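# Slide butter cartons down the shelf's non-sticky lanes

## Task

A shelf has five sloped lanes, and cartons slide down each one to a stop at its lower end. Two lanes are secretly sticky from dried spill and look no different from the rest. Using the three butter cartons, bring one carton to rest against the bottom stop of every lane that is not sticky. You may release cartons on any lane. A carton released while level will tip onto the slope, which may be judged a drop. Anything held in place only by the robot at the end does not count. Finish by opening the grippers and moving the arms away.

## Robot and tools

Robot: two six-joint arms, left_arm and right_arm, each with a parallel two-finger gripper. The names are labels only; left_arm sits on the +y side. All poses use one scene frame: origin on the table top midway between the arms, +x out over the table, +z up, metres. Each gripper's fingers point along its own +z axis and close along its own y axis. end_effector_position is the point between the pads when closed; closed fingertips extend about 33 mm past it (about 9 mm when fully open), and closing pushes the tips about 24 mm farther out, so leave room above surfaces. Printed hand positions can be slightly off, more at long reach.

The row (used by execute_actions and move): one flat list of 20 numbers covering both arms, always all 20 even if one arm is idle. First left_arm: x, y, z (absolute target for the gripper point, scene frame, metres), then qw, qx, qy, qz (absolute target orientation, w first, scene frame), then gripper position, force_limit, speed. Then the same ten for right_arm. The three gripper numbers each lie in -1 to 1. position: +1 fully open (140 mm), about -0.8 pads touching, -1 closes until blocked. force_limit: roughly 14 N at -1, 60 N at 0, 107 N at +1. speed: pad gap rate about 30 mm/s at -1, 140 at 0, 250 at +1. Repeating an arm's last three gripper numbers leaves it unchanged; 0 is a real command. To keep an arm still, resend its exact pose and quaternion from the last result before it started holding; keep resending the same quaternion to hold an orientation, since reported ones drift.

execute_actions(actions): a list of actions; each action is a table of up to 15 rows, one per 1/30 s step, the last row held for the remaining steps. An empty list just returns state and images. Each step the commanded pose is clipped to within 70 mm and 16 degrees of the measured pose, so distant targets need several actions. A target more than 0.6 m from the gripper's current position along any of its axes gets the action refused for both arms; if the first action is refused or any action is malformed, nothing runs.

move(target, speed, stop_force, blocking): target is one 20-number row with absolute poses; each gripper travels a straight line to it, all paths finishing together, lasting 0.5 to 10 s (cut off at 10 s). speed is the path top speed in m/s, 0.002 to 0.5, default 0.25; turning capped at twice that in rad/s. Grippers lag, may stray and may overshoot speed near straight-arm poses; paths ignore obstacles and the other arm. Finger numbers are sent at the start. stop_force (N, 20 to 80, shared by both arms, unavailable in the first 0.2 s): an arm's path ends when estimated push against its motion rises that much for two steps; it then backs up two steps and holds. Use it only slowly, not while the gripper rotates, and omit it when pulling away from something pressed. Peak force can still exceed it and fault. blocking=false returns after 0.5 s while motion continues (not allowed with stop_force); then use wait or stop before new commands. Result adds a move: line with the ending (done, off_target, moving, held, fault, contact) and limits (paced = pose clipped; held = some steps blocked, after which the arm may surge), plus each gripper's distance from its pose.

wait(seconds): 0 to 10; lets time pass holding last commands; ends early if a move finishes. stop(): brakes a running move; needs stopping room. zoom_image(camera, region): camera is cam_high, cam_left_wrist or cam_right_wrist; region [x0, y0, x1, y1] in image pixels from the top-left, at most 504 by 504. finished_scene(scene): pass the current scene number to end it; irreversible, reports success. Replying without a tool call ends everything.

Results: state per arm (position, quaternion, linear and angular velocity), Hand target lines (where the controller is now driving), joint positions and torques, flange force (includes held weight; noisy, may say no reading), images from the three cameras (504x504) with calibration. object_status: 0 moving, 1 blocked while opening, 2 blocked while closing (a real grip), 3 reached the requested position or pads met. After closing with -1, confirm 2. To squeeze harder while holding, raise force_limit and change position slightly (-1 to -0.98). A pose unreachable line means the clearance check altered that arm's command.

Avoid: knocking anything off the table (fails the task), drops, slips, slams, hard presses, arms touching each other. Each arm is stiff, so commanding even slightly past a firm contact can fault: torque reaching a joint's load limit (waist and shoulder 302, elbow 142, wrist joints 40 N m, held weight included) or 144 N outside force freezes that arm for 10 s and drops the rest of the call. Long holds heat motors; a MOTOR HOT warning precedes a braking OVER-TEMPERATURE FAULT. Brief tugs on held parts or pushes on loose items may occur. For this job, release cartons already tilted to the lane slope, watch which lanes let cartons slide to the stop, and finish with cartons resting unsupported.

Each tool is called after ">>>" by a JSON object that holds its "name" and its "arguments", one argument or row to a line.

## Session

>>> {"name": "execute_actions", "arguments": {
  "actions": []
}}

Scene clock: 0.00 s.
left_arm: end_effector_position=(+0.6136, +0.7406, +0.2656) position_measured=3 object_status=3 end_effector_quat_wxyz=(+0.516, +0.752, -0.148, +0.383) end_effector_velocity=(+0.000, -0.000, +0.000) end_effector_angular_velocity=(+0.001, -0.002, -0.001) | right_arm: end_effector_position=(+0.6658, +0.5273, +0.2728) position_measured=3 object_status=3 end_effector_quat_wxyz=(+0.348, -0.372, +0.765, +0.395) end_effector_velocity=(+0.000, +0.000, -0.001) end_effector_angular_velocity=(+0.001, +0.003, -0.002)
Joint positions: left_arm=[ 0.79   0.537  1.737 -1.142  1.783  3.194] | right_arm=[ 0.701  0.585  1.446 -1.67  -0.354  0.317]
Joint velocities: left_arm=[-0.001 -0.    -0.    -0.     0.     0.002] | right_arm=[-0.     0.001 -0.001  0.003 -0.     0.   ]
Joint torques (N m, as the joint torque sensors report them, + toward a larger angle): no reading
Flange force (N, the push that the arm receives, along the gripper's own x y z axes): no reading
Hand target (left_arm): +0.614, +0.741, +0.266; +0.516, +0.752, -0.148, +0.383
Hand target (right_arm): +0.666, +0.527, +0.273; +0.348, -0.372, +0.765, +0.395

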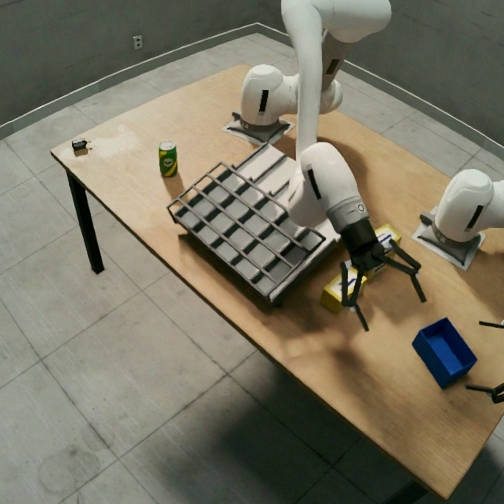

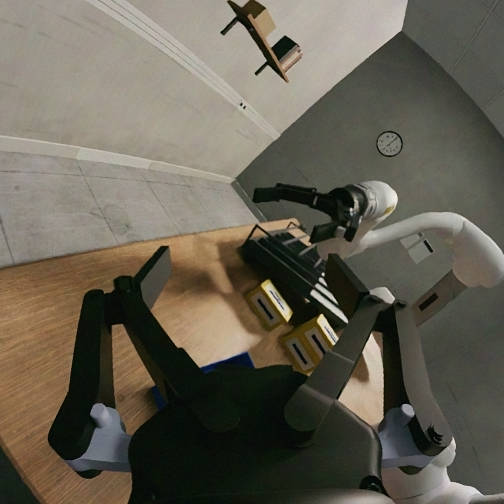

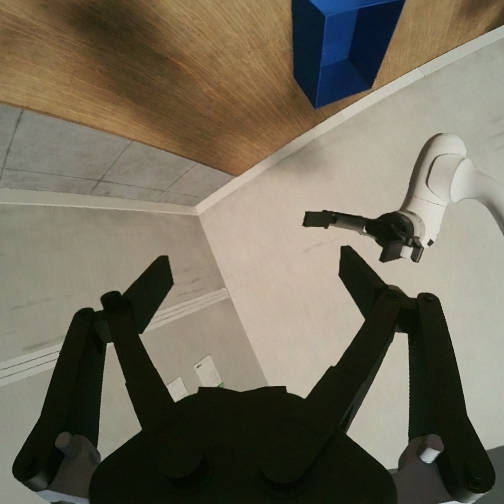

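>>> {"name": "move", "arguments": {
  "target": [0.6136,0.7406,0.2656,0.516,0.752,-0.148,0.383,1,0,0,0.35,-0.15,0.45,0,0,1,0,1,0,0],
  "speed": 0.3
}}

>>> {"name": "move", "arguments": {
  "target": [0.45,0.5,0.4,0,1,0,0,1,0,0,0.3,-0.5,0.4,0,0,1,0,1,0,0],
  "speed": 0.3
}}

action 0: the call puts the target (right_arm/x, right_arm/y, right_arm/z) 0.738 m from right_arm's end_effector_position in the last result along the gripper's own z axis as it stood there; a target may be at most 0.6 m away along each of those axes, so nothing of the call was run and nothing moved. Command a nearer target, and go on from there in a later call.

action 0: the call puts the target (right_arm/x, right_arm/y, right_arm/z) 1.030 m from right_arm's end_effector_position in the last result along the gripper's own z axis as it stood there; a target may be at most 0.6 m away along each of those axes, so nothing of the call was run and nothing moved. Command a nearer target, and go on from there in a later call.

>>> {"name": "move", "arguments": {
  "target": [0.6136,0.7406,0.2656,0.516,0.752,-0.148,0.383,1,0,0,0.5,0.0,0.45,0,0,1,0,1,0,0],
  "speed": 0.3
}}

>>> {"name": "move", "arguments": {
  "target": [0.45,0.5,0.4,0,1,0,0,1,0,0,0.3,-0.5,0.4,0,0,1,0,1,0,0],
  "speed": 0.3
}}

Scene clock: 9.37 s.
left_arm: end_effector_position=(+0.6136, +0.7406, +0.2656) position_measured=3 object_status=3 end_effector_quat_wxyz=(+0.516, +0.752, -0.148, +0.383) end_effector_velocity=(+0.000, +0.001, -0.000) end_effector_angular_velocity=(+0.001, -0.001, +0.001) | right_arm: end_effector_position=(+0.5003, -0.0002, +0.4501) position_measured=3 object_status=3 end_effector_quat_wxyz=(+0.000, +0.001, +1.000, -0.000) end_effector_velocity=(-0.000, -0.000, -0.000) end_effector_angular_velocity=(-0.001, +0.001, -0.000)
Joint positions: left_arm=[ 0.79   0.537  1.737 -1.141  1.783  3.193] | right_arm=[ 0.567  0.068  1.482 -3.142 -1.591  2.343]
Joint velocities: left_arm=[ 0.001  0.001 -0.001 -0.    -0.     0.001] | right_arm=[-0.     0.     0.     0.    -0.001 -0.   ]
Joint torques (N m, as the joint torque sensors report them, + toward a larger angle): left_arm=[  0.92 -82.35 -27.71  -0.89   1.92   0.75] | right_arm=[  3.   -44.14 -40.36  -4.45  -0.54  -0.08]
Flange force (N, the push that the arm receives, along the gripper's own x y z axes): left_arm=[1.9 -2.8 -0.4] | right_arm=[0.1 -7.2 -1.1]
Hand target (left_arm): +0.614, +0.741, +0.266; +0.516, +0.752, -0.148, +0.383
Hand target (right_arm): +0.500, -0.000, +0.450; +0.000, +0.001, +1.000, -0.000
Off the commanded pose (left_arm): 0.000 m, 0 deg.
Off the commanded pose (right_arm): 0.000 m, 0 deg.
move: done
camera_calibration (this result's frames):
cam_left_wrist: T_world_to_cam=[[-0.591298, -0.38373, 0.709308, 0.457584], [-0.79944, 0.163163, -0.578164, 0.534568], [0.106126, -0.908916, -0.403247, 0.918055], [0, 0, 0, 1]] pos_world=[0.600494, 0.922802, 0.354703]
cam_right_wrist: T_world_to_cam=[[0.0681297, 0.997403, -0.0233371, -0.0283201], [0.92809, -0.0547775, 0.368305, -0.612513], [0.36607, -0.0467515, -0.929412, 0.418491], [0, 0, 0, 1]] pos_world=[0.417199, 0.0142597, 0.613881]

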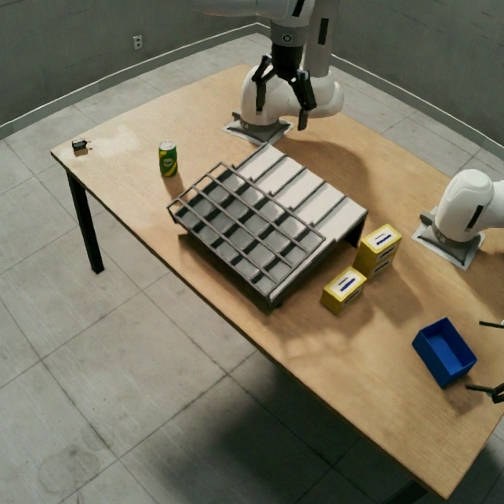

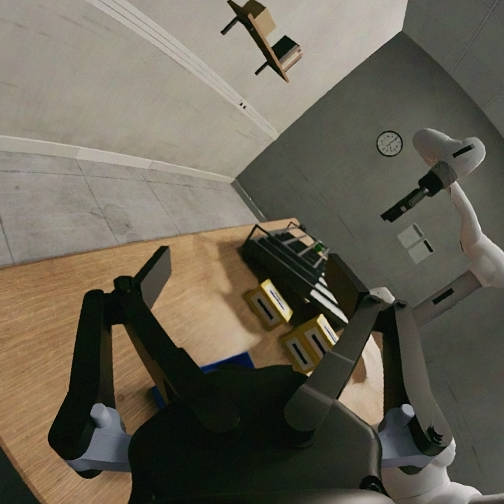

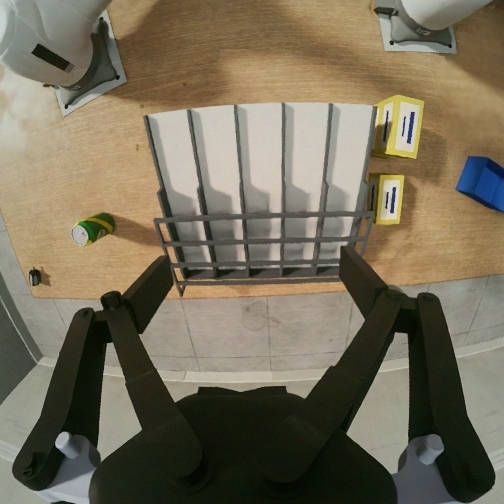

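Scene clock: 12.23 s.
left_arm: end_effector_position=(+0.4497, +0.5005, +0.3998) position_measured=3 object_status=3 end_effector_quat_wxyz=(-0.001, +1.000, +0.001, +0.000) end_effector_velocity=(+0.000, +0.000, +0.000) end_effector_angular_velocity=(+0.001, +0.001, -0.002) | right_arm: end_effector_position=(+0.2995, -0.4997, +0.3998) position_measured=3 object_status=3 end_effector_quat_wxyz=(-0.001, -0.000, +1.000, +0.000) end_effector_velocity=(-0.000, +0.000, -0.000) end_effector_angular_velocity=(+0.002, +0.000, +0.001)
Joint positions: left_arm=[-0.032 -0.223  1.838  0.001  1.525  1.637] | right_arm=[-0.629 -0.588  2.044 -3.142 -1.687  1.145]
Joint velocities: left_arm=[-0.     0.001 -0.001  0.001  0.001  0.002] | right_arm=[-0.001  0.     0.     0.002 -0.001 -0.002]
Joint torques (N m, as the joint torque sensors report them, + toward a larger angle): left_arm=[  0.39 -20.58 -40.29   3.85   0.07   0.79] | right_arm=[  0.18  17.   -40.36  -4.7   -0.65   0.13]
Flange force (N, the push that the arm receives, along the gripper's own x y z axes): left_arm=[4.8 2.0 -2.1] | right_arm=[1.0 -0.8 -0.4]
Hand target (left_arm): +0.450, +0.501, +0.400; -0.001, +1.000, +0.001, +0.000
Hand target (right_arm): +0.300, -0.500, +0.400; -0.001, +0.000, +1.000, +0.000
Off the commanded pose (left_arm): 0.001 m, 0 deg.
Off the commanded pose (right_arm): 0.001 m, 0 deg.
move: done
camera_calibration (this result's frames):
cam_left_wrist: T_world_to_cam=[[0.0603342, -0.997678, 0.0315929, 0.458553], [-0.923312, -0.0437546, 0.381551, 0.295936], [-0.379283, -0.0521907, -0.923808, 0.768943], [0, 0, 0, 1]] pos_world=[0.537221, 0.510569, 0.582954]
cam_right_wrist: T_world_to_cam=[[0.0669649, 0.997498, -0.022674, 0.482529], [0.928901, -0.054032, 0.366366, -0.434165], [0.364224, -0.0455956, -0.930194, 0.423354], [0, 0, 0, 1]] pos_world=[0.216788, -0.485477, 0.563806]

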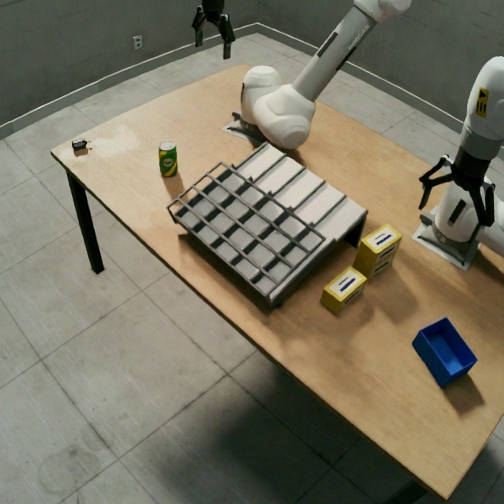

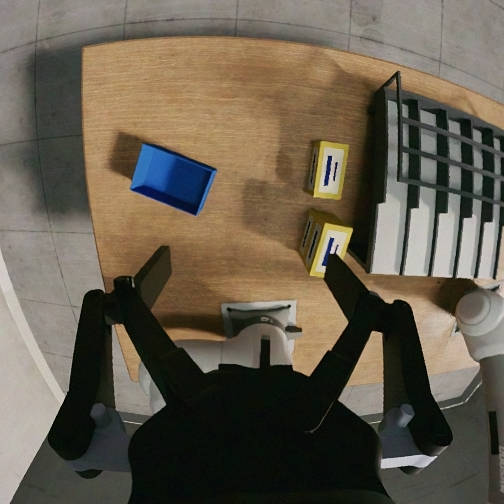

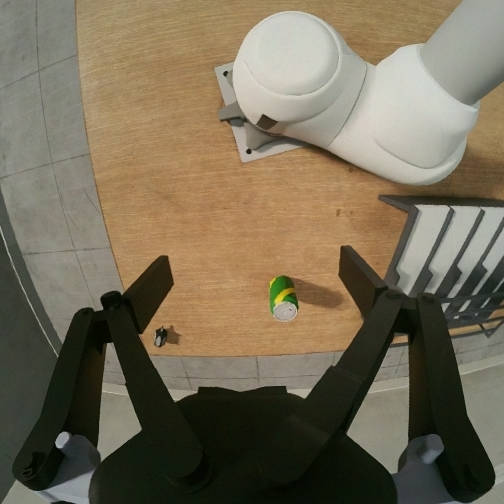

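>>> {"name": "zoom_image", "arguments": {
  "camera": "cam_high",
  "region": [160,130,420,330]
}}

>>> {"name": "zoom_image", "arguments": {
  "camera": "cam_left_wrist",
  "region": [280,60,504,300]
}}

Region (160, 130, 420, 330) of cam_high's 504x504 image, scaled by 1.938, with more detail than that image has; it fills the top 388 rows of this view, and the rest is white.

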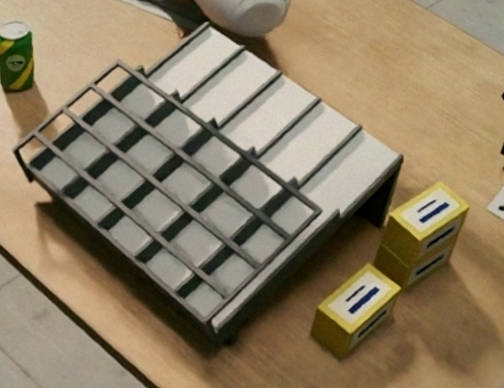

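Region (280, 60, 504, 300) of cam_left_wrist's 504x504 image, scaled by 2.100, with more detail than that image has; it fills the left 470 columns of this view, and the rest is white.

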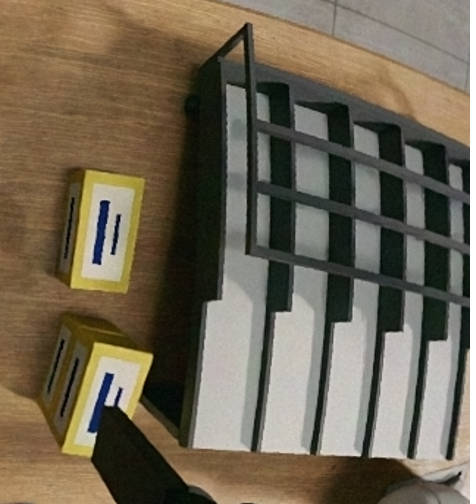

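>>> {"name": "move", "arguments": {
  "target": [0.36,0.32,0.24,0,1,0,0,0.3,0,0,0.3,-0.5,0.4,0,0,1,0,1,0,0],
  "speed": 0.3
}}

Scene clock: 34.23 s.
left_arm: end_effector_position=(+0.3601, +0.3203, +0.2400) position_measured=91 object_status=3 end_effector_quat_wxyz=(-0.000, +1.000, -0.000, +0.000) end_effector_velocity=(-0.001, +0.000, -0.001) end_effector_angular_velocity=(+0.001, +0.002, +0.001) | right_arm: end_effector_position=(+0.3000, -0.5000, +0.4000) position_measured=3 object_status=3 end_effector_quat_wxyz=(-0.000, -0.000, +1.000, +0.000) end_effector_velocity=(-0.000, -0.000, -0.001) end_effector_angular_velocity=(-0.000, +0.001, +0.000)
Joint positions: left_arm=[-0.54  -0.303  2.186  0.     1.258  1.13 ] | right_arm=[-0.63  -0.587  2.044 -3.142 -1.685  1.145]
Joint velocities: left_arm=[-0.001  0.001  0.001  0.    -0.    -0.001] | right_arm=[-0.     0.     0.001 -0.001 -0.    -0.   ]
Joint torques (N m, as the joint torque sensors report them, + toward a larger angle): left_arm=[  0.07  -9.17 -38.6    3.5    0.12   0.88] | right_arm=[  1.86  17.63 -39.71  -4.47  -0.44  -0.09]
Flange force (N, the push that the arm receives, along the gripper's own x y z axes): left_arm=[0.7 3.2 -0.9] | right_arm=[4.7 -7.3 -2.0]
Hand target (left_arm): +0.360, +0.320, +0.240; -0.000, +1.000, -0.000, +0.000
Hand target (right_arm): +0.300, -0.500, +0.400; -0.000, +0.000, +1.000, +0.000
Off the commanded pose (left_arm): 0.000 m, 0 deg.
Off the commanded pose (right_arm): 0.000 m, 0 deg.
move: done
camera_calibration (this result's frames):
cam_left_wrist: T_world_to_cam=[[0.0584242, -0.997759, 0.0326081, 0.289649], [-0.923159, -0.0415663, 0.382164, 0.265275], [-0.379953, -0.0524301, -0.923519, 0.578208], [0, 0, 0, 1]] pos_world=[0.44766, 0.330342, 0.423163]
cam_right_wrist: T_world_to_cam=[[0.066999, 0.997491, -0.0228654, 0.482837], [0.928398, -0.0539306, 0.367652, -0.434997], [0.365496, -0.0458605, -0.929682, 0.422599], [0, 0, 0, 1]] pos_world=[0.217043, -0.485704, 0.563851]

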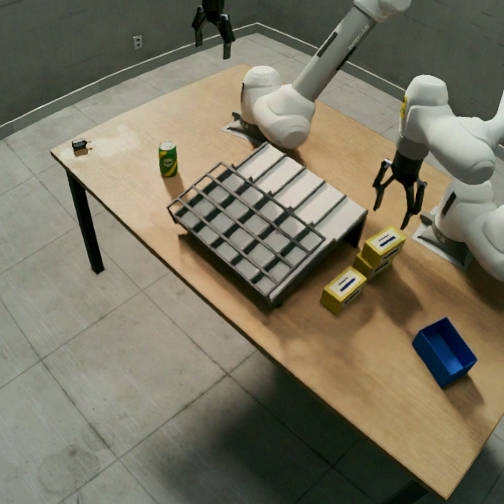

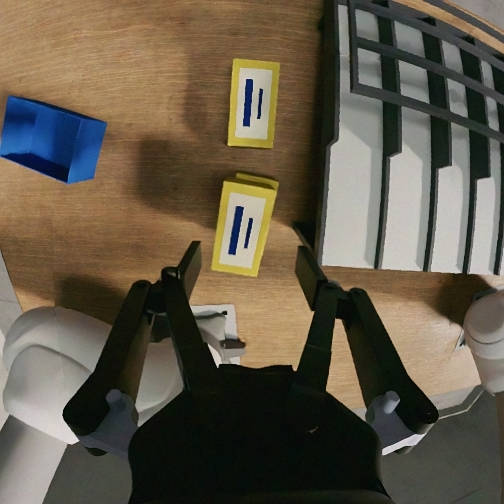

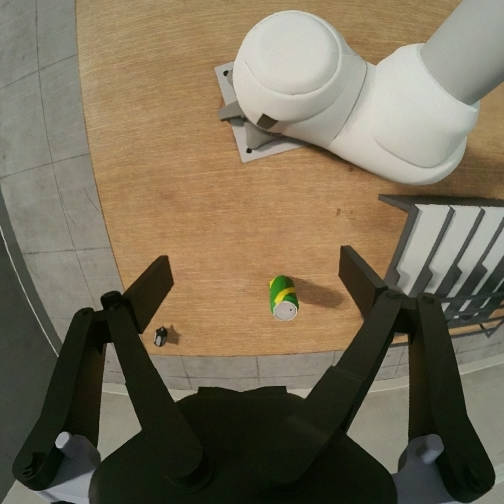

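>>> {"name": "move", "arguments": {
  "target": [0.349,0.326,0.125,0,0.998,-0.061,0,0.3,0,0,0.3,-0.5,0.4,0,0,1,0,1,0,0],
  "speed": 0.15
}}

>>> {"name": "move", "arguments": {
  "target": [0.349,0.326,0.125,0,0.998,-0.061,0,-1,-0.3,-0.3,0.3,-0.5,0.4,0,0,1,0,1,0,0]
}}

Scene clock: 42.80 s.
left_arm: end_effector_position=(+0.3490, +0.3260, +0.1251) position_measured=91 object_status=3 end_effector_quat_wxyz=(+0.000, +0.998, -0.061, +0.000) end_effector_velocity=(-0.000, -0.000, -0.000) end_effector_angular_velocity=(+0.001, +0.001, -0.001) | right_arm: end_effector_position=(+0.3000, -0.5000, +0.4000) position_measured=3 object_status=3 end_effector_quat_wxyz=(+0.000, +0.000, +1.000, +0.000) end_effector_velocity=(-0.000, +0.000, -0.000) end_effector_angular_velocity=(+0.001, +0.001, +0.000)
Joint positions: left_arm=[-0.538 -0.223  2.359 -0.     1.005  1.254] | right_arm=[-0.63  -0.587  2.044 -3.142 -1.685  1.145]
Joint velocities: left_arm=[-0.001  0.001  0.     0.    -0.    -0.   ] | right_arm=[ 0.     0.     0.001  0.    -0.     0.   ]
Joint torques (N m, as the joint torque sensors report them, + toward a larger angle): left_arm=[  2.39 -13.04 -34.61   3.28   0.13   0.5 ] | right_arm=[  2.1   18.4  -40.    -4.59  -0.37   0.03]
Flange force (N, the push that the arm receives, along the gripper's own x y z axes): left_arm=[-0.3 8.8 0.4] | right_arm=[7.2 -8.4 -1.3]
Hand target (left_arm): +0.349, +0.326, +0.125; +0.000, +0.998, -0.061, -0.000
Hand target (right_arm): +0.300, -0.500, +0.400; +0.000, -0.000, +1.000, +0.000
Off the commanded pose (left_arm): 0.000 m, 0 deg.
Off the commanded pose (right_arm): 0.000 m, 0 deg.
move: done
camera_calibration (this result's frames):
cam_left_wrist: T_world_to_cam=[[-0.0635334, -0.997441, 0.0327952, 0.342188], [-0.921223, 0.0712534, 0.382455, 0.261775], [-0.383813, -0.00591303, -0.923392, 0.454302], [0, 0, 0, 1]] pos_world=[0.43726, 0.325346, 0.308159]
cam_right_wrist: T_world_to_cam=[[0.0669993, 0.997491, -0.0228653, 0.482836], [0.928398, -0.0539309, 0.367652, -0.434998], [0.365496, -0.0458606, -0.929682, 0.422599], [0, 0, 0, 1]] pos_world=[0.217043, -0.485704, 0.563851]

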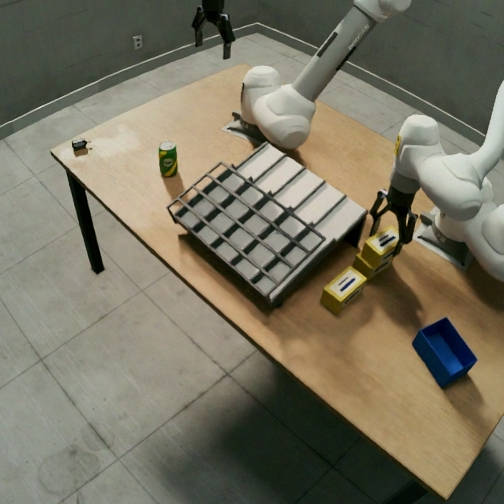

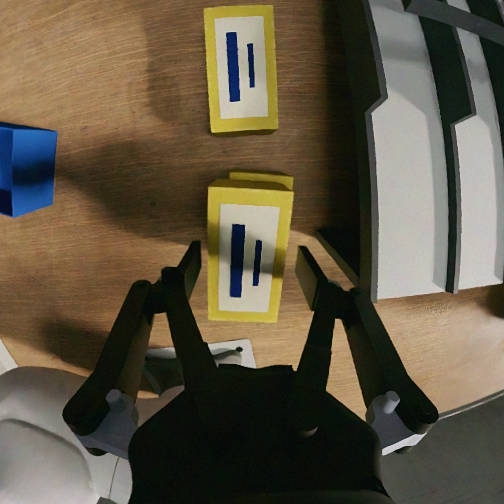

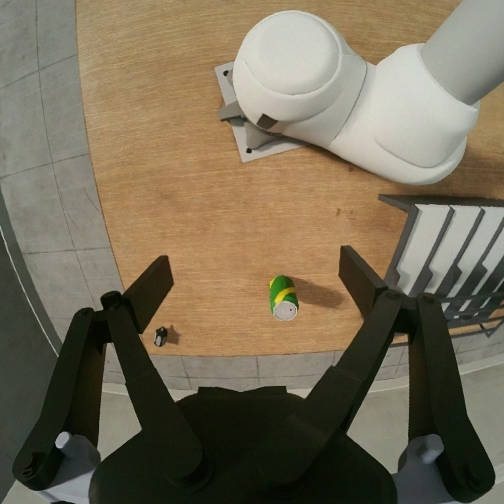

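Scene clock: 43.50 s.
left_arm: end_effector_position=(+0.3490, +0.3260, +0.1251) position_measured=136 object_status=2 end_effector_quat_wxyz=(+0.000, +0.998, -0.061, +0.000) end_effector_velocity=(+0.000, +0.000, -0.000) end_effector_angular_velocity=(-0.000, +0.000, +0.001) | right_arm: end_effector_position=(+0.3000, -0.5000, +0.4000) position_measured=3 object_status=3 end_effector_quat_wxyz=(-0.000, -0.000, +1.000, +0.000) end_effector_velocity=(+0.000, +0.000, -0.000) end_effector_angular_velocity=(+0.002, +0.000, +0.000)
Joint positions: left_arm=[-0.538 -0.223  2.359 -0.     1.005  1.254] | right_arm=[-0.63  -0.587  2.044 -3.142 -1.685  1.145]
Joint velocities: left_arm=[ 0.001  0.     0.    -0.    -0.001  0.   ] | right_arm=[ 0.     0.     0.     0.001 -0.     0.   ]
Joint torques (N m, as the joint torque sensors report them, + toward a larger angle): left_arm=[  2.04  -3.   -23.87   3.41  -1.72   0.35] | right_arm=[  1.6   17.83 -40.16  -4.34  -0.57  -0.16]
Flange force (N, the push that the arm receives, along the gripper's own x y z axes): left_arm=[-5.5 6.0 -29.6] | right_arm=[4.6 -5.7 -0.9]
Hand target (left_arm): +0.349, +0.326, +0.125; +0.000, +0.998, -0.061, -0.000
Hand target (right_arm): +0.300, -0.500, +0.400; +0.000, -0.000, +1.000, +0.000
Off the commanded pose (left_arm): 0.000 m, 0 deg.
Off the commanded pose (right_arm): 0.000 m, 0 deg.
move: done
camera_calibration (this result's frames):
cam_left_wrist: T_world_to_cam=[[-0.0634058, -0.997447, 0.0328449, 0.342119], [-0.921228, 0.0711547, 0.38246, 0.261831], [-0.383821, -0.00600743, -0.923388, 0.454327], [0, 0, 0, 1]] pos_world=[0.437279, 0.325344, 0.308144]
cam_right_wrist: T_world_to_cam=[[0.0669991, 0.997491, -0.0228651, 0.482836], [0.928398, -0.0539307, 0.367652, -0.434998], [0.365496, -0.0458602, -0.929682, 0.422599], [0, 0, 0, 1]] pos_world=[0.217043, -0.485704, 0.563851]

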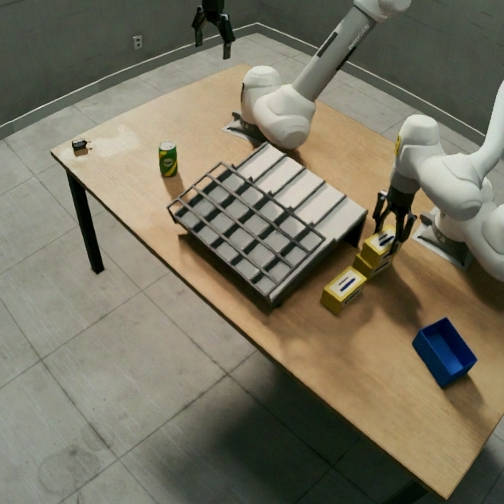

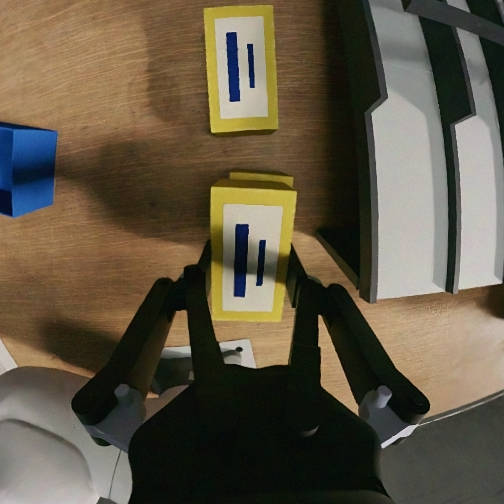

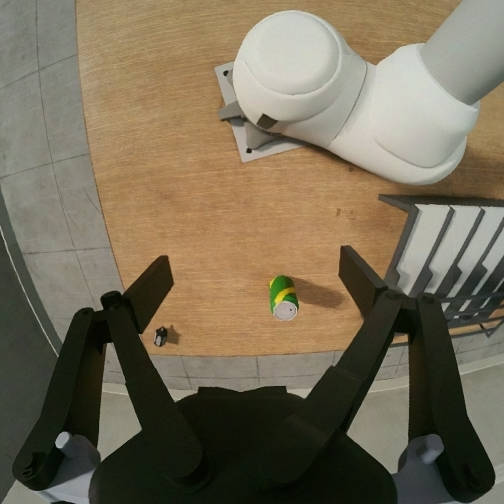

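>>> {"name": "move", "arguments": {
  "target": [0.349,0.326,0.28,0,1,0,0,-1,-0.3,-0.3,0.3,-0.5,0.4,0,0,1,0,1,0,0],
  "speed": 0.2
}}

>>> {"name": "move", "arguments": {
  "target": [0.41,0.195,0.27,0,0.993,0,-0.1175,-1,-0.3,-0.3,0.3,-0.5,0.4,0,0,1,0,1,0,0],
  "speed": 0.2
}}

Scene clock: 49.23 s.
left_arm: end_effector_position=(+0.3490, +0.3260, +0.2799) position_measured=137 object_status=2 end_effector_quat_wxyz=(-0.000, +1.000, +0.000, -0.000) end_effector_velocity=(+0.000, +0.000, +0.000) end_effector_angular_velocity=(+0.001, -0.000, +0.000) | right_arm: end_effector_position=(+0.3000, -0.5000, +0.4000) position_measured=3 object_status=3 end_effector_quat_wxyz=(+0.000, -0.000, +1.000, +0.000) end_effector_velocity=(+0.000, +0.000, -0.000) end_effector_angular_velocity=(+0.001, -0.001, +0.000)
Joint positions: left_arm=[-0.538 -0.346  2.139  0.     1.348  1.132] | right_arm=[-0.63  -0.587  2.044 -3.142 -1.685  1.145]
Joint velocities: left_arm=[-0.001 -0.    -0.     0.001  0.    -0.001] | right_arm=[-0.    -0.     0.     0.001  0.     0.   ]
Joint torques (N m, as the joint torque sensors report them, + toward a larger angle): left_arm=[ -0.42  -7.34 -43.2    3.78   0.05   0.74] | right_arm=[  1.64  16.69 -40.04  -4.35  -0.36  -0.15]
Flange force (N, the push that the arm receives, along the gripper's own x y z axes): left_arm=[0.0 1.3 4.9] | right_arm=[2.7 -6.4 -1.7]
Hand target (left_arm): +0.349, +0.326, +0.280; -0.000, +1.000, +0.000, +0.000
Hand target (right_arm): +0.300, -0.500, +0.400; +0.000, -0.000, +1.000, +0.000
Off the commanded pose (left_arm): 0.000 m, 0 deg.
Off the commanded pose (right_arm): 0.000 m, 0 deg.
move: done
camera_calibration (this result's frames):
cam_left_wrist: T_world_to_cam=[[0.0586735, -0.997743, 0.0326699, 0.294621], [-0.922964, -0.0417478, 0.382615, 0.239931], [-0.380387, -0.0526025, -0.92333, 0.611266], [0, 0, 0, 1]] pos_world=[0.436679, 0.336126, 0.462973]
cam_right_wrist: T_world_to_cam=[[0.066999, 0.997491, -0.0228654, 0.482837], [0.928398, -0.0539306, 0.367653, -0.434998], [0.365497, -0.0458606, -0.929682, 0.422598], [0, 0, 0, 1]] pos_world=[0.217043, -0.485704, 0.563851]

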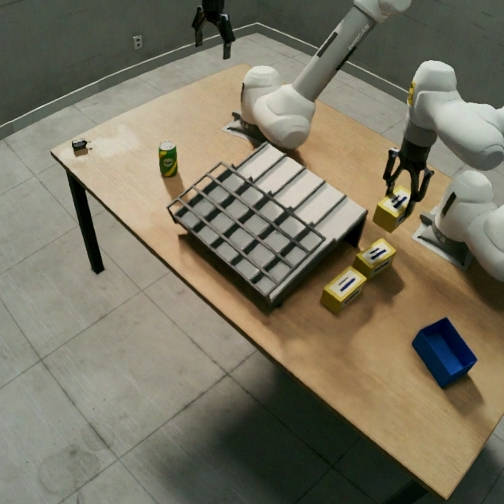

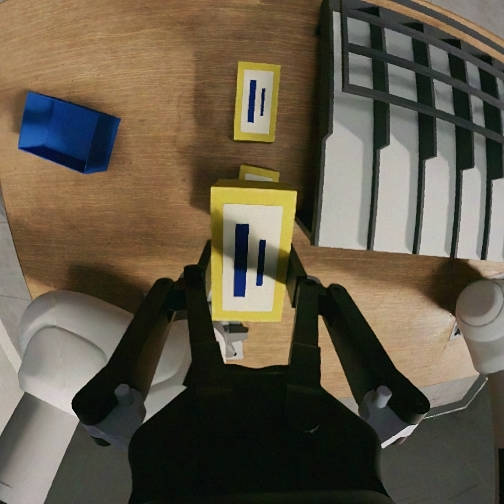

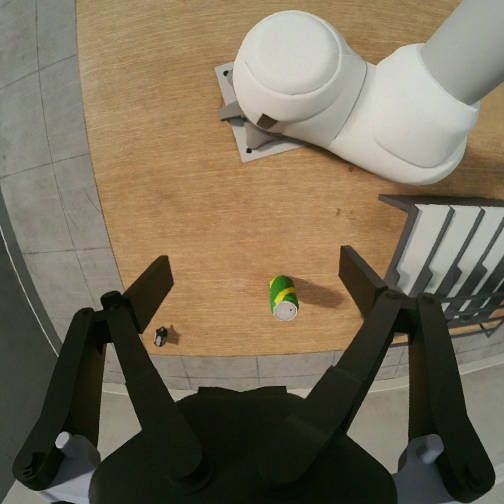

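Scene clock: 50.33 s.
left_arm: end_effector_position=(+0.4099, +0.1951, +0.2701) position_measured=137 object_status=2 end_effector_quat_wxyz=(-0.000, +0.993, -0.000, -0.117) end_effector_velocity=(-0.000, -0.000, -0.000) end_effector_angular_velocity=(+0.000, +0.001, -0.001) | right_arm: end_effector_position=(+0.3000, -0.5000, +0.4000) position_measured=3 object_status=3 end_effector_quat_wxyz=(+0.000, +0.000, +1.000, +0.000) end_effector_velocity=(+0.000, -0.000, +0.000) end_effector_angular_velocity=(+0.000, +0.000, +0.000)
Joint positions: left_arm=[-0.654 -0.023  1.919 -0.124  1.447  1.044] | right_arm=[-0.63  -0.587  2.044 -3.142 -1.685  1.145]
Joint velocities: left_arm=[-0.001  0.     0.    -0.    -0.     0.   ] | right_arm=[ 0.  0. -0.  0.  0. -0.]
Joint torques (N m, as the joint torque sensors report them, + toward a larger angle): left_arm=[  1.24 -38.69 -39.57   2.96   0.86   0.71] | right_arm=[  1.84  16.9  -40.43  -4.52  -0.5   -0.26]
Flange force (N, the push that the arm receives, along the gripper's own x y z axes): left_arm=[1.1 4.3 2.8] | right_arm=[3.4 -6.7 -0.7]
Hand target (left_arm): +0.410, +0.195, +0.270; -0.000, +0.993, -0.000, -0.117
Hand target (right_arm): +0.300, -0.500, +0.400; +0.000, -0.000, +1.000, +0.000
Off the commanded pose (left_arm): 0.000 m, 0 deg.
Off the commanded pose (right_arm): 0.000 m, 0 deg.
move: done
camera_calibration (this result's frames):
cam_left_wrist: T_world_to_cam=[[0.0644198, -0.997763, 0.0178404, 0.162364], [-0.808312, -0.0416873, 0.587277, 0.192152], [-0.58522, -0.0522528, -0.80919, 0.671604], [0, 0, 0, 1]] pos_world=[0.537895, 0.205104, 0.427712]
cam_right_wrist: T_world_to_cam=[[0.0669994, 0.997491, -0.0228655, 0.482837], [0.928398, -0.0539309, 0.367653, -0.434998], [0.365497, -0.0458608, -0.929682, 0.422598], [0, 0, 0, 1]] pos_world=[0.217043, -0.485704, 0.563851]

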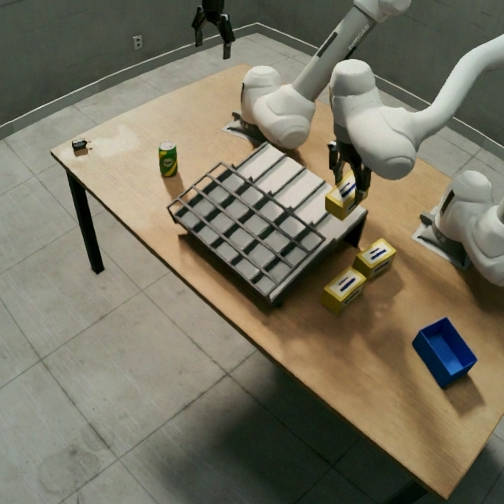

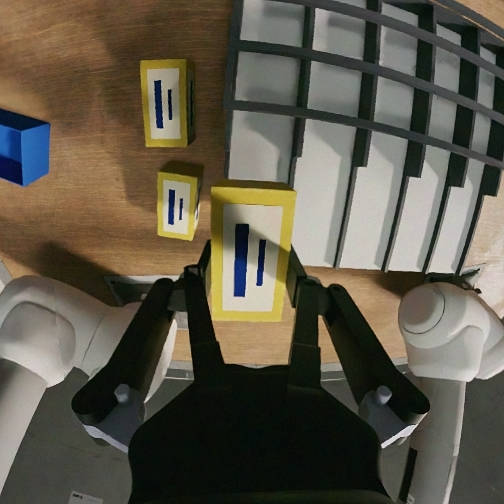

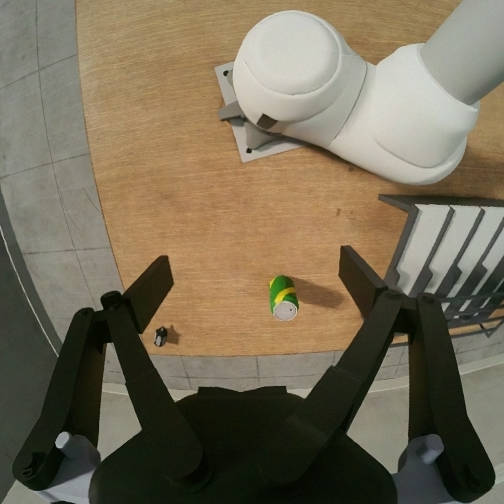

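>>> {"name": "move", "arguments": {
  "target": [0.412,0.182,0.24,0,0.993,0,-0.1175,-1,-0.3,-0.3,0.3,-0.5,0.4,0,0,1,0,1,0,0],
  "speed": 0.1
}}

Scene clock: 55.47 s.
left_arm: end_effector_position=(+0.4120, +0.1820, +0.2400) position_measured=137 object_status=2 end_effector_quat_wxyz=(+0.000, +0.993, -0.000, -0.117) end_effector_velocity=(+0.000, +0.000, +0.000) end_effector_angular_velocity=(+0.001, -0.000, +0.001) | right_arm: end_effector_position=(+0.3000, -0.5000, +0.4000) position_measured=3 object_status=3 end_effector_quat_wxyz=(+0.000, +0.000, +1.000, +0.000) end_effector_velocity=(+0.000, -0.000, +0.000) end_effector_angular_velocity=(-0.001, +0.000, +0.000)
Joint positions: left_arm=[-0.673  0.008  1.946 -0.129  1.388  1.034] | right_arm=[-0.63  -0.587  2.044 -3.142 -1.685  1.145]
Joint velocities: left_arm=[ 0.001  0.    -0.001  0.001  0.    -0.   ] | right_arm=[ 0.     0.    -0.    -0.001  0.    -0.   ]
Joint torques (N m, as the joint torque sensors report them, + toward a larger angle): left_arm=[  2.95 -42.67 -39.23   2.94   0.87   0.56] | right_arm=[  1.71  17.64 -40.22  -4.47  -0.55   0.05]
Flange force (N, the push that the arm receives, along the gripper's own x y z axes): left_arm=[1.2 7.2 4.2] | right_arm=[5.2 -7.0 -1.0]
Hand target (left_arm): +0.412, +0.182, +0.240; +0.000, +0.993, -0.000, -0.118
Hand target (right_arm): +0.300, -0.500, +0.400; +0.000, -0.000, +1.000, +0.000
Off the commanded pose (left_arm): 0.000 m, 0 deg.
Off the commanded pose (right_arm): 0.000 m, 0 deg.
move: done
camera_calibration (this result's frames):
cam_left_wrist: T_world_to_cam=[[0.0645177, -0.997751, 0.0182023, 0.149609], [-0.808274, -0.0415506, 0.587338, 0.210907], [-0.585261, -0.0526061, -0.809137, 0.647857], [0, 0, 0, 1]] pos_world=[0.539984, 0.192117, 0.397608]
cam_right_wrist: T_world_to_cam=[[0.0669993, 0.997491, -0.0228656, 0.482837], [0.928398, -0.0539307, 0.367653, -0.434998], [0.365497, -0.0458608, -0.929682, 0.422598], [0, 0, 0, 1]] pos_world=[0.217043, -0.485704, 0.563851]

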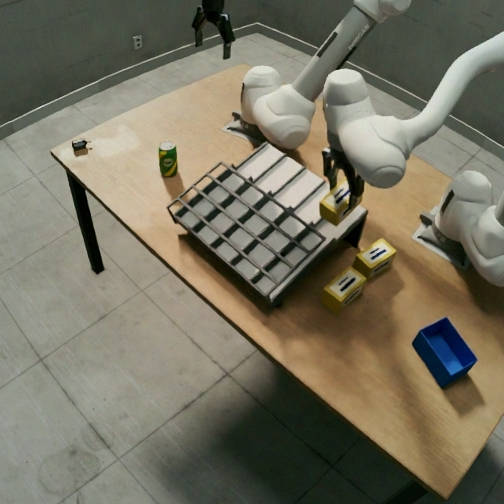

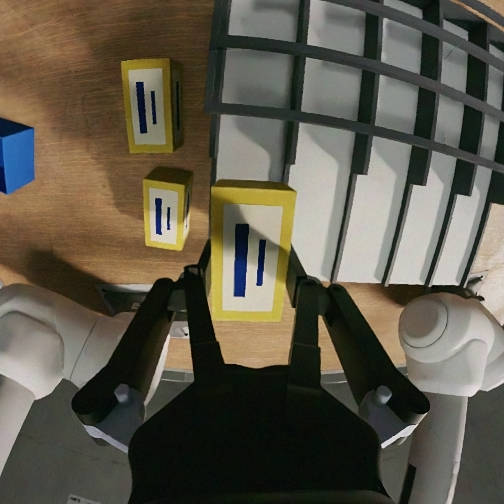

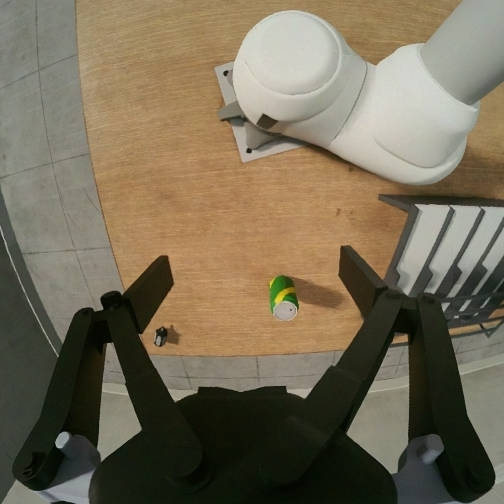

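Centred. Descend to contact.

>>> {"name": "move", "arguments": {
  "target": [0.40,0.182,0.18,0,0.993,0,-0.1175,-1,-0.3,-0.3,0.3,-0.5,0.4,0,0,1,0,1,0,0],
  "speed": 0.01,
  "stop_force": 20
}}

Scene clock: 61.67 s.
left_arm: end_effector_position=(+0.4029, +0.1819, +0.1942) position_measured=137 object_status=2 end_effector_quat_wxyz=(-0.000, +0.993, -0.000, -0.117) end_effector_velocity=(-0.001, -0.000, +0.000) end_effector_angular_velocity=(+0.001, +0.001, -0.000) | right_arm: end_effector_position=(+0.3000, -0.5000, +0.4000) position_measured=3 object_status=3 end_effector_quat_wxyz=(+0.000, +0.000, +1.000, +0.000) end_effector_velocity=(+0.000, +0.000, +0.000) end_effector_angular_velocity=(+0.001, -0.001, +0.000)
Joint positions: left_arm=[-0.683  0.029  2.015 -0.134  1.298  1.037] | right_arm=[-0.63  -0.587  2.044 -3.142 -1.685  1.145]
Joint velocities: left_arm=[-0.001 -0.    -0.    -0.     0.001 -0.001] | right_arm=[ 0.    -0.    -0.     0.001  0.     0.   ]
Joint torques (N m, as the joint torque sensors report them, + toward a larger angle): left_arm=[ -4.18 -35.6  -23.41   0.63   1.96   0.45] | right_arm=[  2.16  17.96 -40.47  -4.47  -0.39  -0.1 ]
Flange force (N, the push that the arm receives, along the gripper's own x y z axes): left_arm=[13.9 1.0 -18.8] | right_arm=[6.7 -8.2 -0.7]
Hand target (left_arm): +0.403, +0.182, +0.194; +0.000, +0.993, -0.000, -0.117
Hand target (right_arm): +0.300, -0.500, +0.400; +0.000, -0.000, +1.000, +0.000
Off the commanded pose (left_arm): 0.014 m, 0 deg.
Off the commanded pose (right_arm): 0.000 m, 0 deg.
move: contact (left_arm)
camera_calibration (this result's frames):
cam_left_wrist: T_world_to_cam=[[0.0642788, -0.997766, 0.0181743, 0.151066], [-0.808293, -0.0413742, 0.587326, 0.230463], [-0.585262, -0.0524427, -0.809147, 0.605368], [0, 0, 0, 1]] pos_world=[0.53087, 0.192011, 0.351729]
cam_right_wrist: T_world_to_cam=[[0.0669991, 0.997491, -0.0228655, 0.482837], [0.928398, -0.0539306, 0.367653, -0.434998], [0.365497, -0.0458607, -0.929682, 0.422599], [0, 0, 0, 1]] pos_world=[0.217043, -0.485704, 0.563851]

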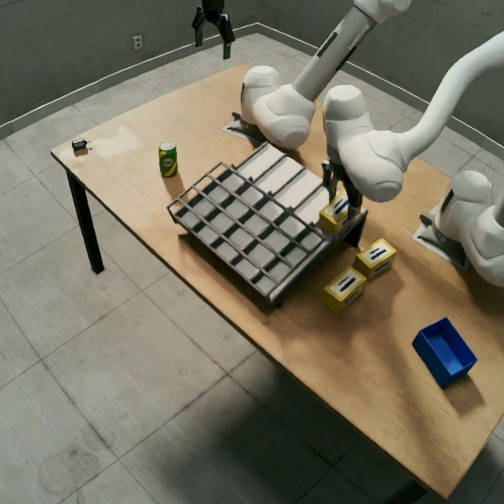

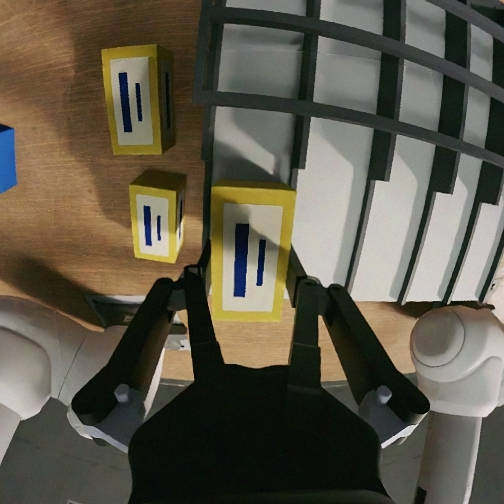

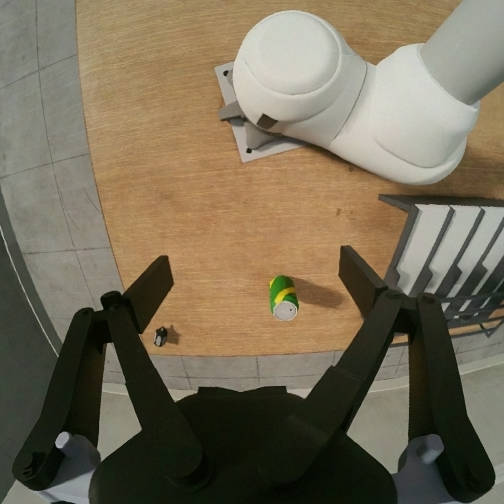

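>>> {"name": "move", "arguments": {
  "target": [0.403,0.182,0.1955,0,0.993,0,-0.1175,0.3,-0.3,-0.3,0.3,-0.5,0.4,0,0,1,0,1,0,0],
  "speed": 0.02
}}

>>> {"name": "wait", "arguments": {
  "seconds": 1
}}

Scene clock: 63.93 s.
left_arm: end_effector_position=(+0.4030, +0.1820, +0.1955) position_measured=91 object_status=3 end_effector_quat_wxyz=(+0.000, +0.993, +0.000, -0.118) end_effector_velocity=(+0.000, -0.000, -0.000) end_effector_angular_velocity=(-0.000, -0.000, -0.001) | right_arm: end_effector_position=(+0.3000, -0.5000, +0.4000) position_measured=3 object_status=3 end_effector_quat_wxyz=(+0.000, +0.000, +1.000, +0.000) end_effector_velocity=(-0.000, -0.000, -0.000) end_effector_angular_velocity=(-0.000, +0.001, -0.000)
Joint positions: left_arm=[-0.683  0.028  2.013 -0.134  1.3    1.037] | right_arm=[-0.63  -0.587  2.044 -3.142 -1.685  1.145]
Joint velocities: left_arm=[-0.001  0.    -0.    -0.    -0.     0.001] | right_arm=[ 0.  0.  0. -0. -0.  0.]
Joint torques (N m, as the joint torque sensors report them, + toward a larger angle): left_arm=[  0.15 -39.1  -35.18   3.11   0.68   0.75] | right_arm=[  2.93  17.55 -40.67  -4.52  -0.42   0.  ]
Flange force (N, the push that the arm receives, along the gripper's own x y z axes): left_arm=[0.4 2.3 -1.5] | right_arm=[7.3 -12.3 -0.3]
Hand target (left_arm): +0.403, +0.182, +0.195; -0.000, +0.993, +0.000, -0.118
Hand target (right_arm): +0.300, -0.500, +0.400; +0.000, -0.000, +1.000, +0.000
Off the commanded pose (left_arm): 0.000 m, 0 deg.
Off the commanded pose (right_arm): 0.000 m, 0 deg.
move: done
camera_calibration (this result's frames):
cam_left_wrist: T_world_to_cam=[[0.0645558, -0.997748, 0.0181924, 0.150974], [-0.808231, -0.0415835, 0.587395, 0.229754], [-0.585316, -0.0526234, -0.809096, 0.606559], [0, 0, 0, 1]] pos_world=[0.530977, 0.192108, 0.353062]
cam_right_wrist: T_world_to_cam=[[0.0669994, 0.997491, -0.0228656, 0.482837], [0.928398, -0.0539308, 0.367653, -0.434998], [0.365497, -0.0458609, -0.929682, 0.422598], [0, 0, 0, 1]] pos_world=[0.217043, -0.485704, 0.563851]

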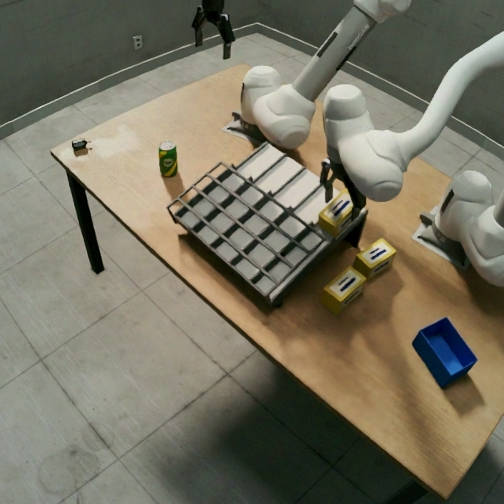

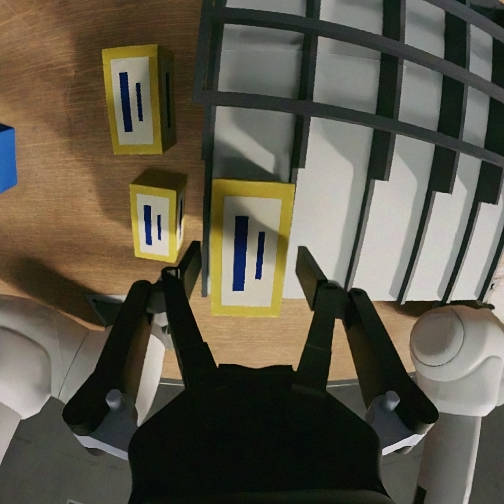

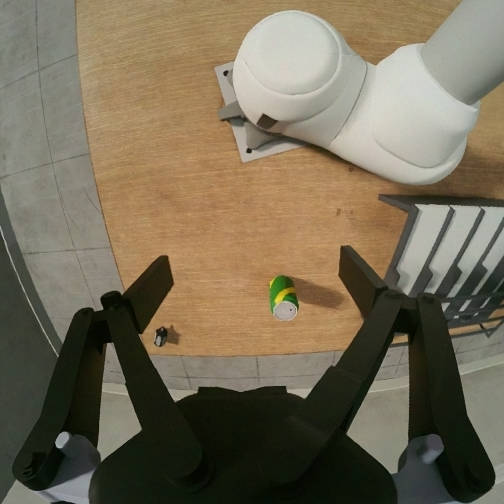

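Scene clock: 64.93 s.
left_arm: end_effector_position=(+0.4030, +0.1820, +0.1955) position_measured=91 object_status=3 end_effector_quat_wxyz=(-0.000, +0.993, +0.000, -0.118) end_effector_velocity=(-0.000, +0.000, -0.000) end_effector_angular_velocity=(+0.001, +0.000, -0.001) | right_arm: end_effector_position=(+0.3000, -0.5000, +0.4000) position_measured=3 object_status=3 end_effector_quat_wxyz=(+0.000, +0.000, +1.000, +0.000) end_effector_velocity=(-0.000, +0.000, -0.000) end_effector_angular_velocity=(+0.001, +0.000, +0.000)
Joint positions: left_arm=[-0.683  0.028  2.013 -0.134  1.3    1.037] | right_arm=[-0.63  -0.587  2.044 -3.142 -1.685  1.145]
Joint velocities: left_arm=[-0.001  0.     0.     0.     0.     0.   ] | right_arm=[-0.    -0.     0.001  0.001  0.    -0.   ]
Joint torques (N m, as the joint torque sensors report them, + toward a larger angle): left_arm=[  2.63 -40.43 -35.6    2.98   0.68   0.51] | right_arm=[  1.71  17.04 -39.74  -4.45  -0.36  -0.1 ]
Flange force (N, the push that the arm receives, along the gripper's own x y z axes): left_arm=[-0.4 6.5 0.4] | right_arm=[3.6 -6.9 -2.2]
Hand target (left_arm): +0.403, +0.182, +0.195; -0.000, +0.993, +0.000, -0.118
Hand target (right_arm): +0.300, -0.500, +0.400; +0.000, -0.000, +1.000, +0.000
Off the commanded pose (left_arm): 0.000 m, 0 deg.
Off the commanded pose (right_arm): 0.000 m, 0 deg.
wait: 1.00 s; at rest by 0.17 s
camera_calibration (this result's frames):
cam_left_wrist: T_world_to_cam=[[0.064539, -0.99775, 0.0181691, 0.150995], [-0.808246, -0.0415849, 0.587375, 0.22977], [-0.585298, -0.0525937, -0.809111, 0.606556], [0, 0, 0, 1]] pos_world=[0.530982, 0.192111, 0.353066]
cam_right_wrist: T_world_to_cam=[[0.0669991, 0.997491, -0.0228656, 0.482837], [0.928398, -0.0539305, 0.367653, -0.434998], [0.365497, -0.0458608, -0.929682, 0.422598], [0, 0, 0, 1]] pos_world=[0.217043, -0.485704, 0.563851]

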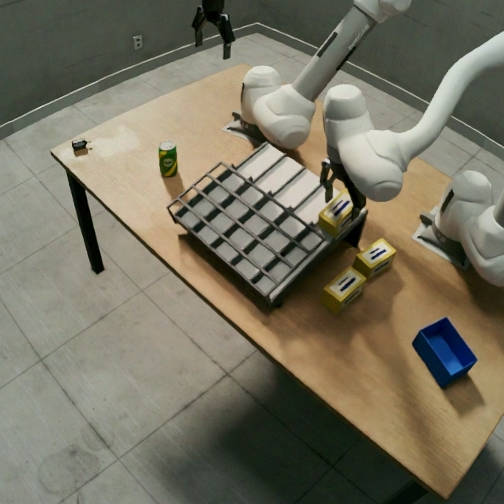

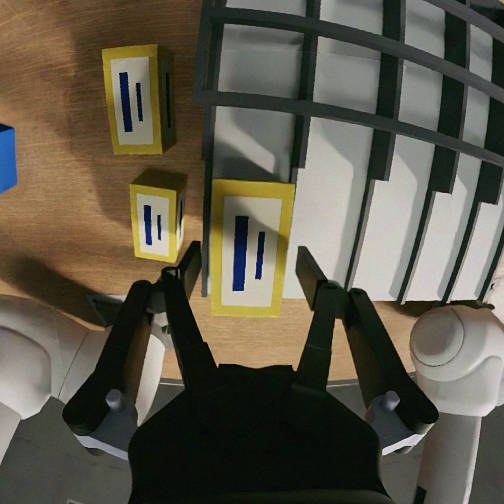

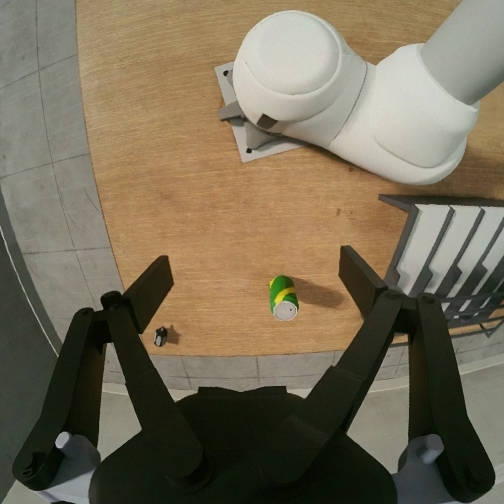

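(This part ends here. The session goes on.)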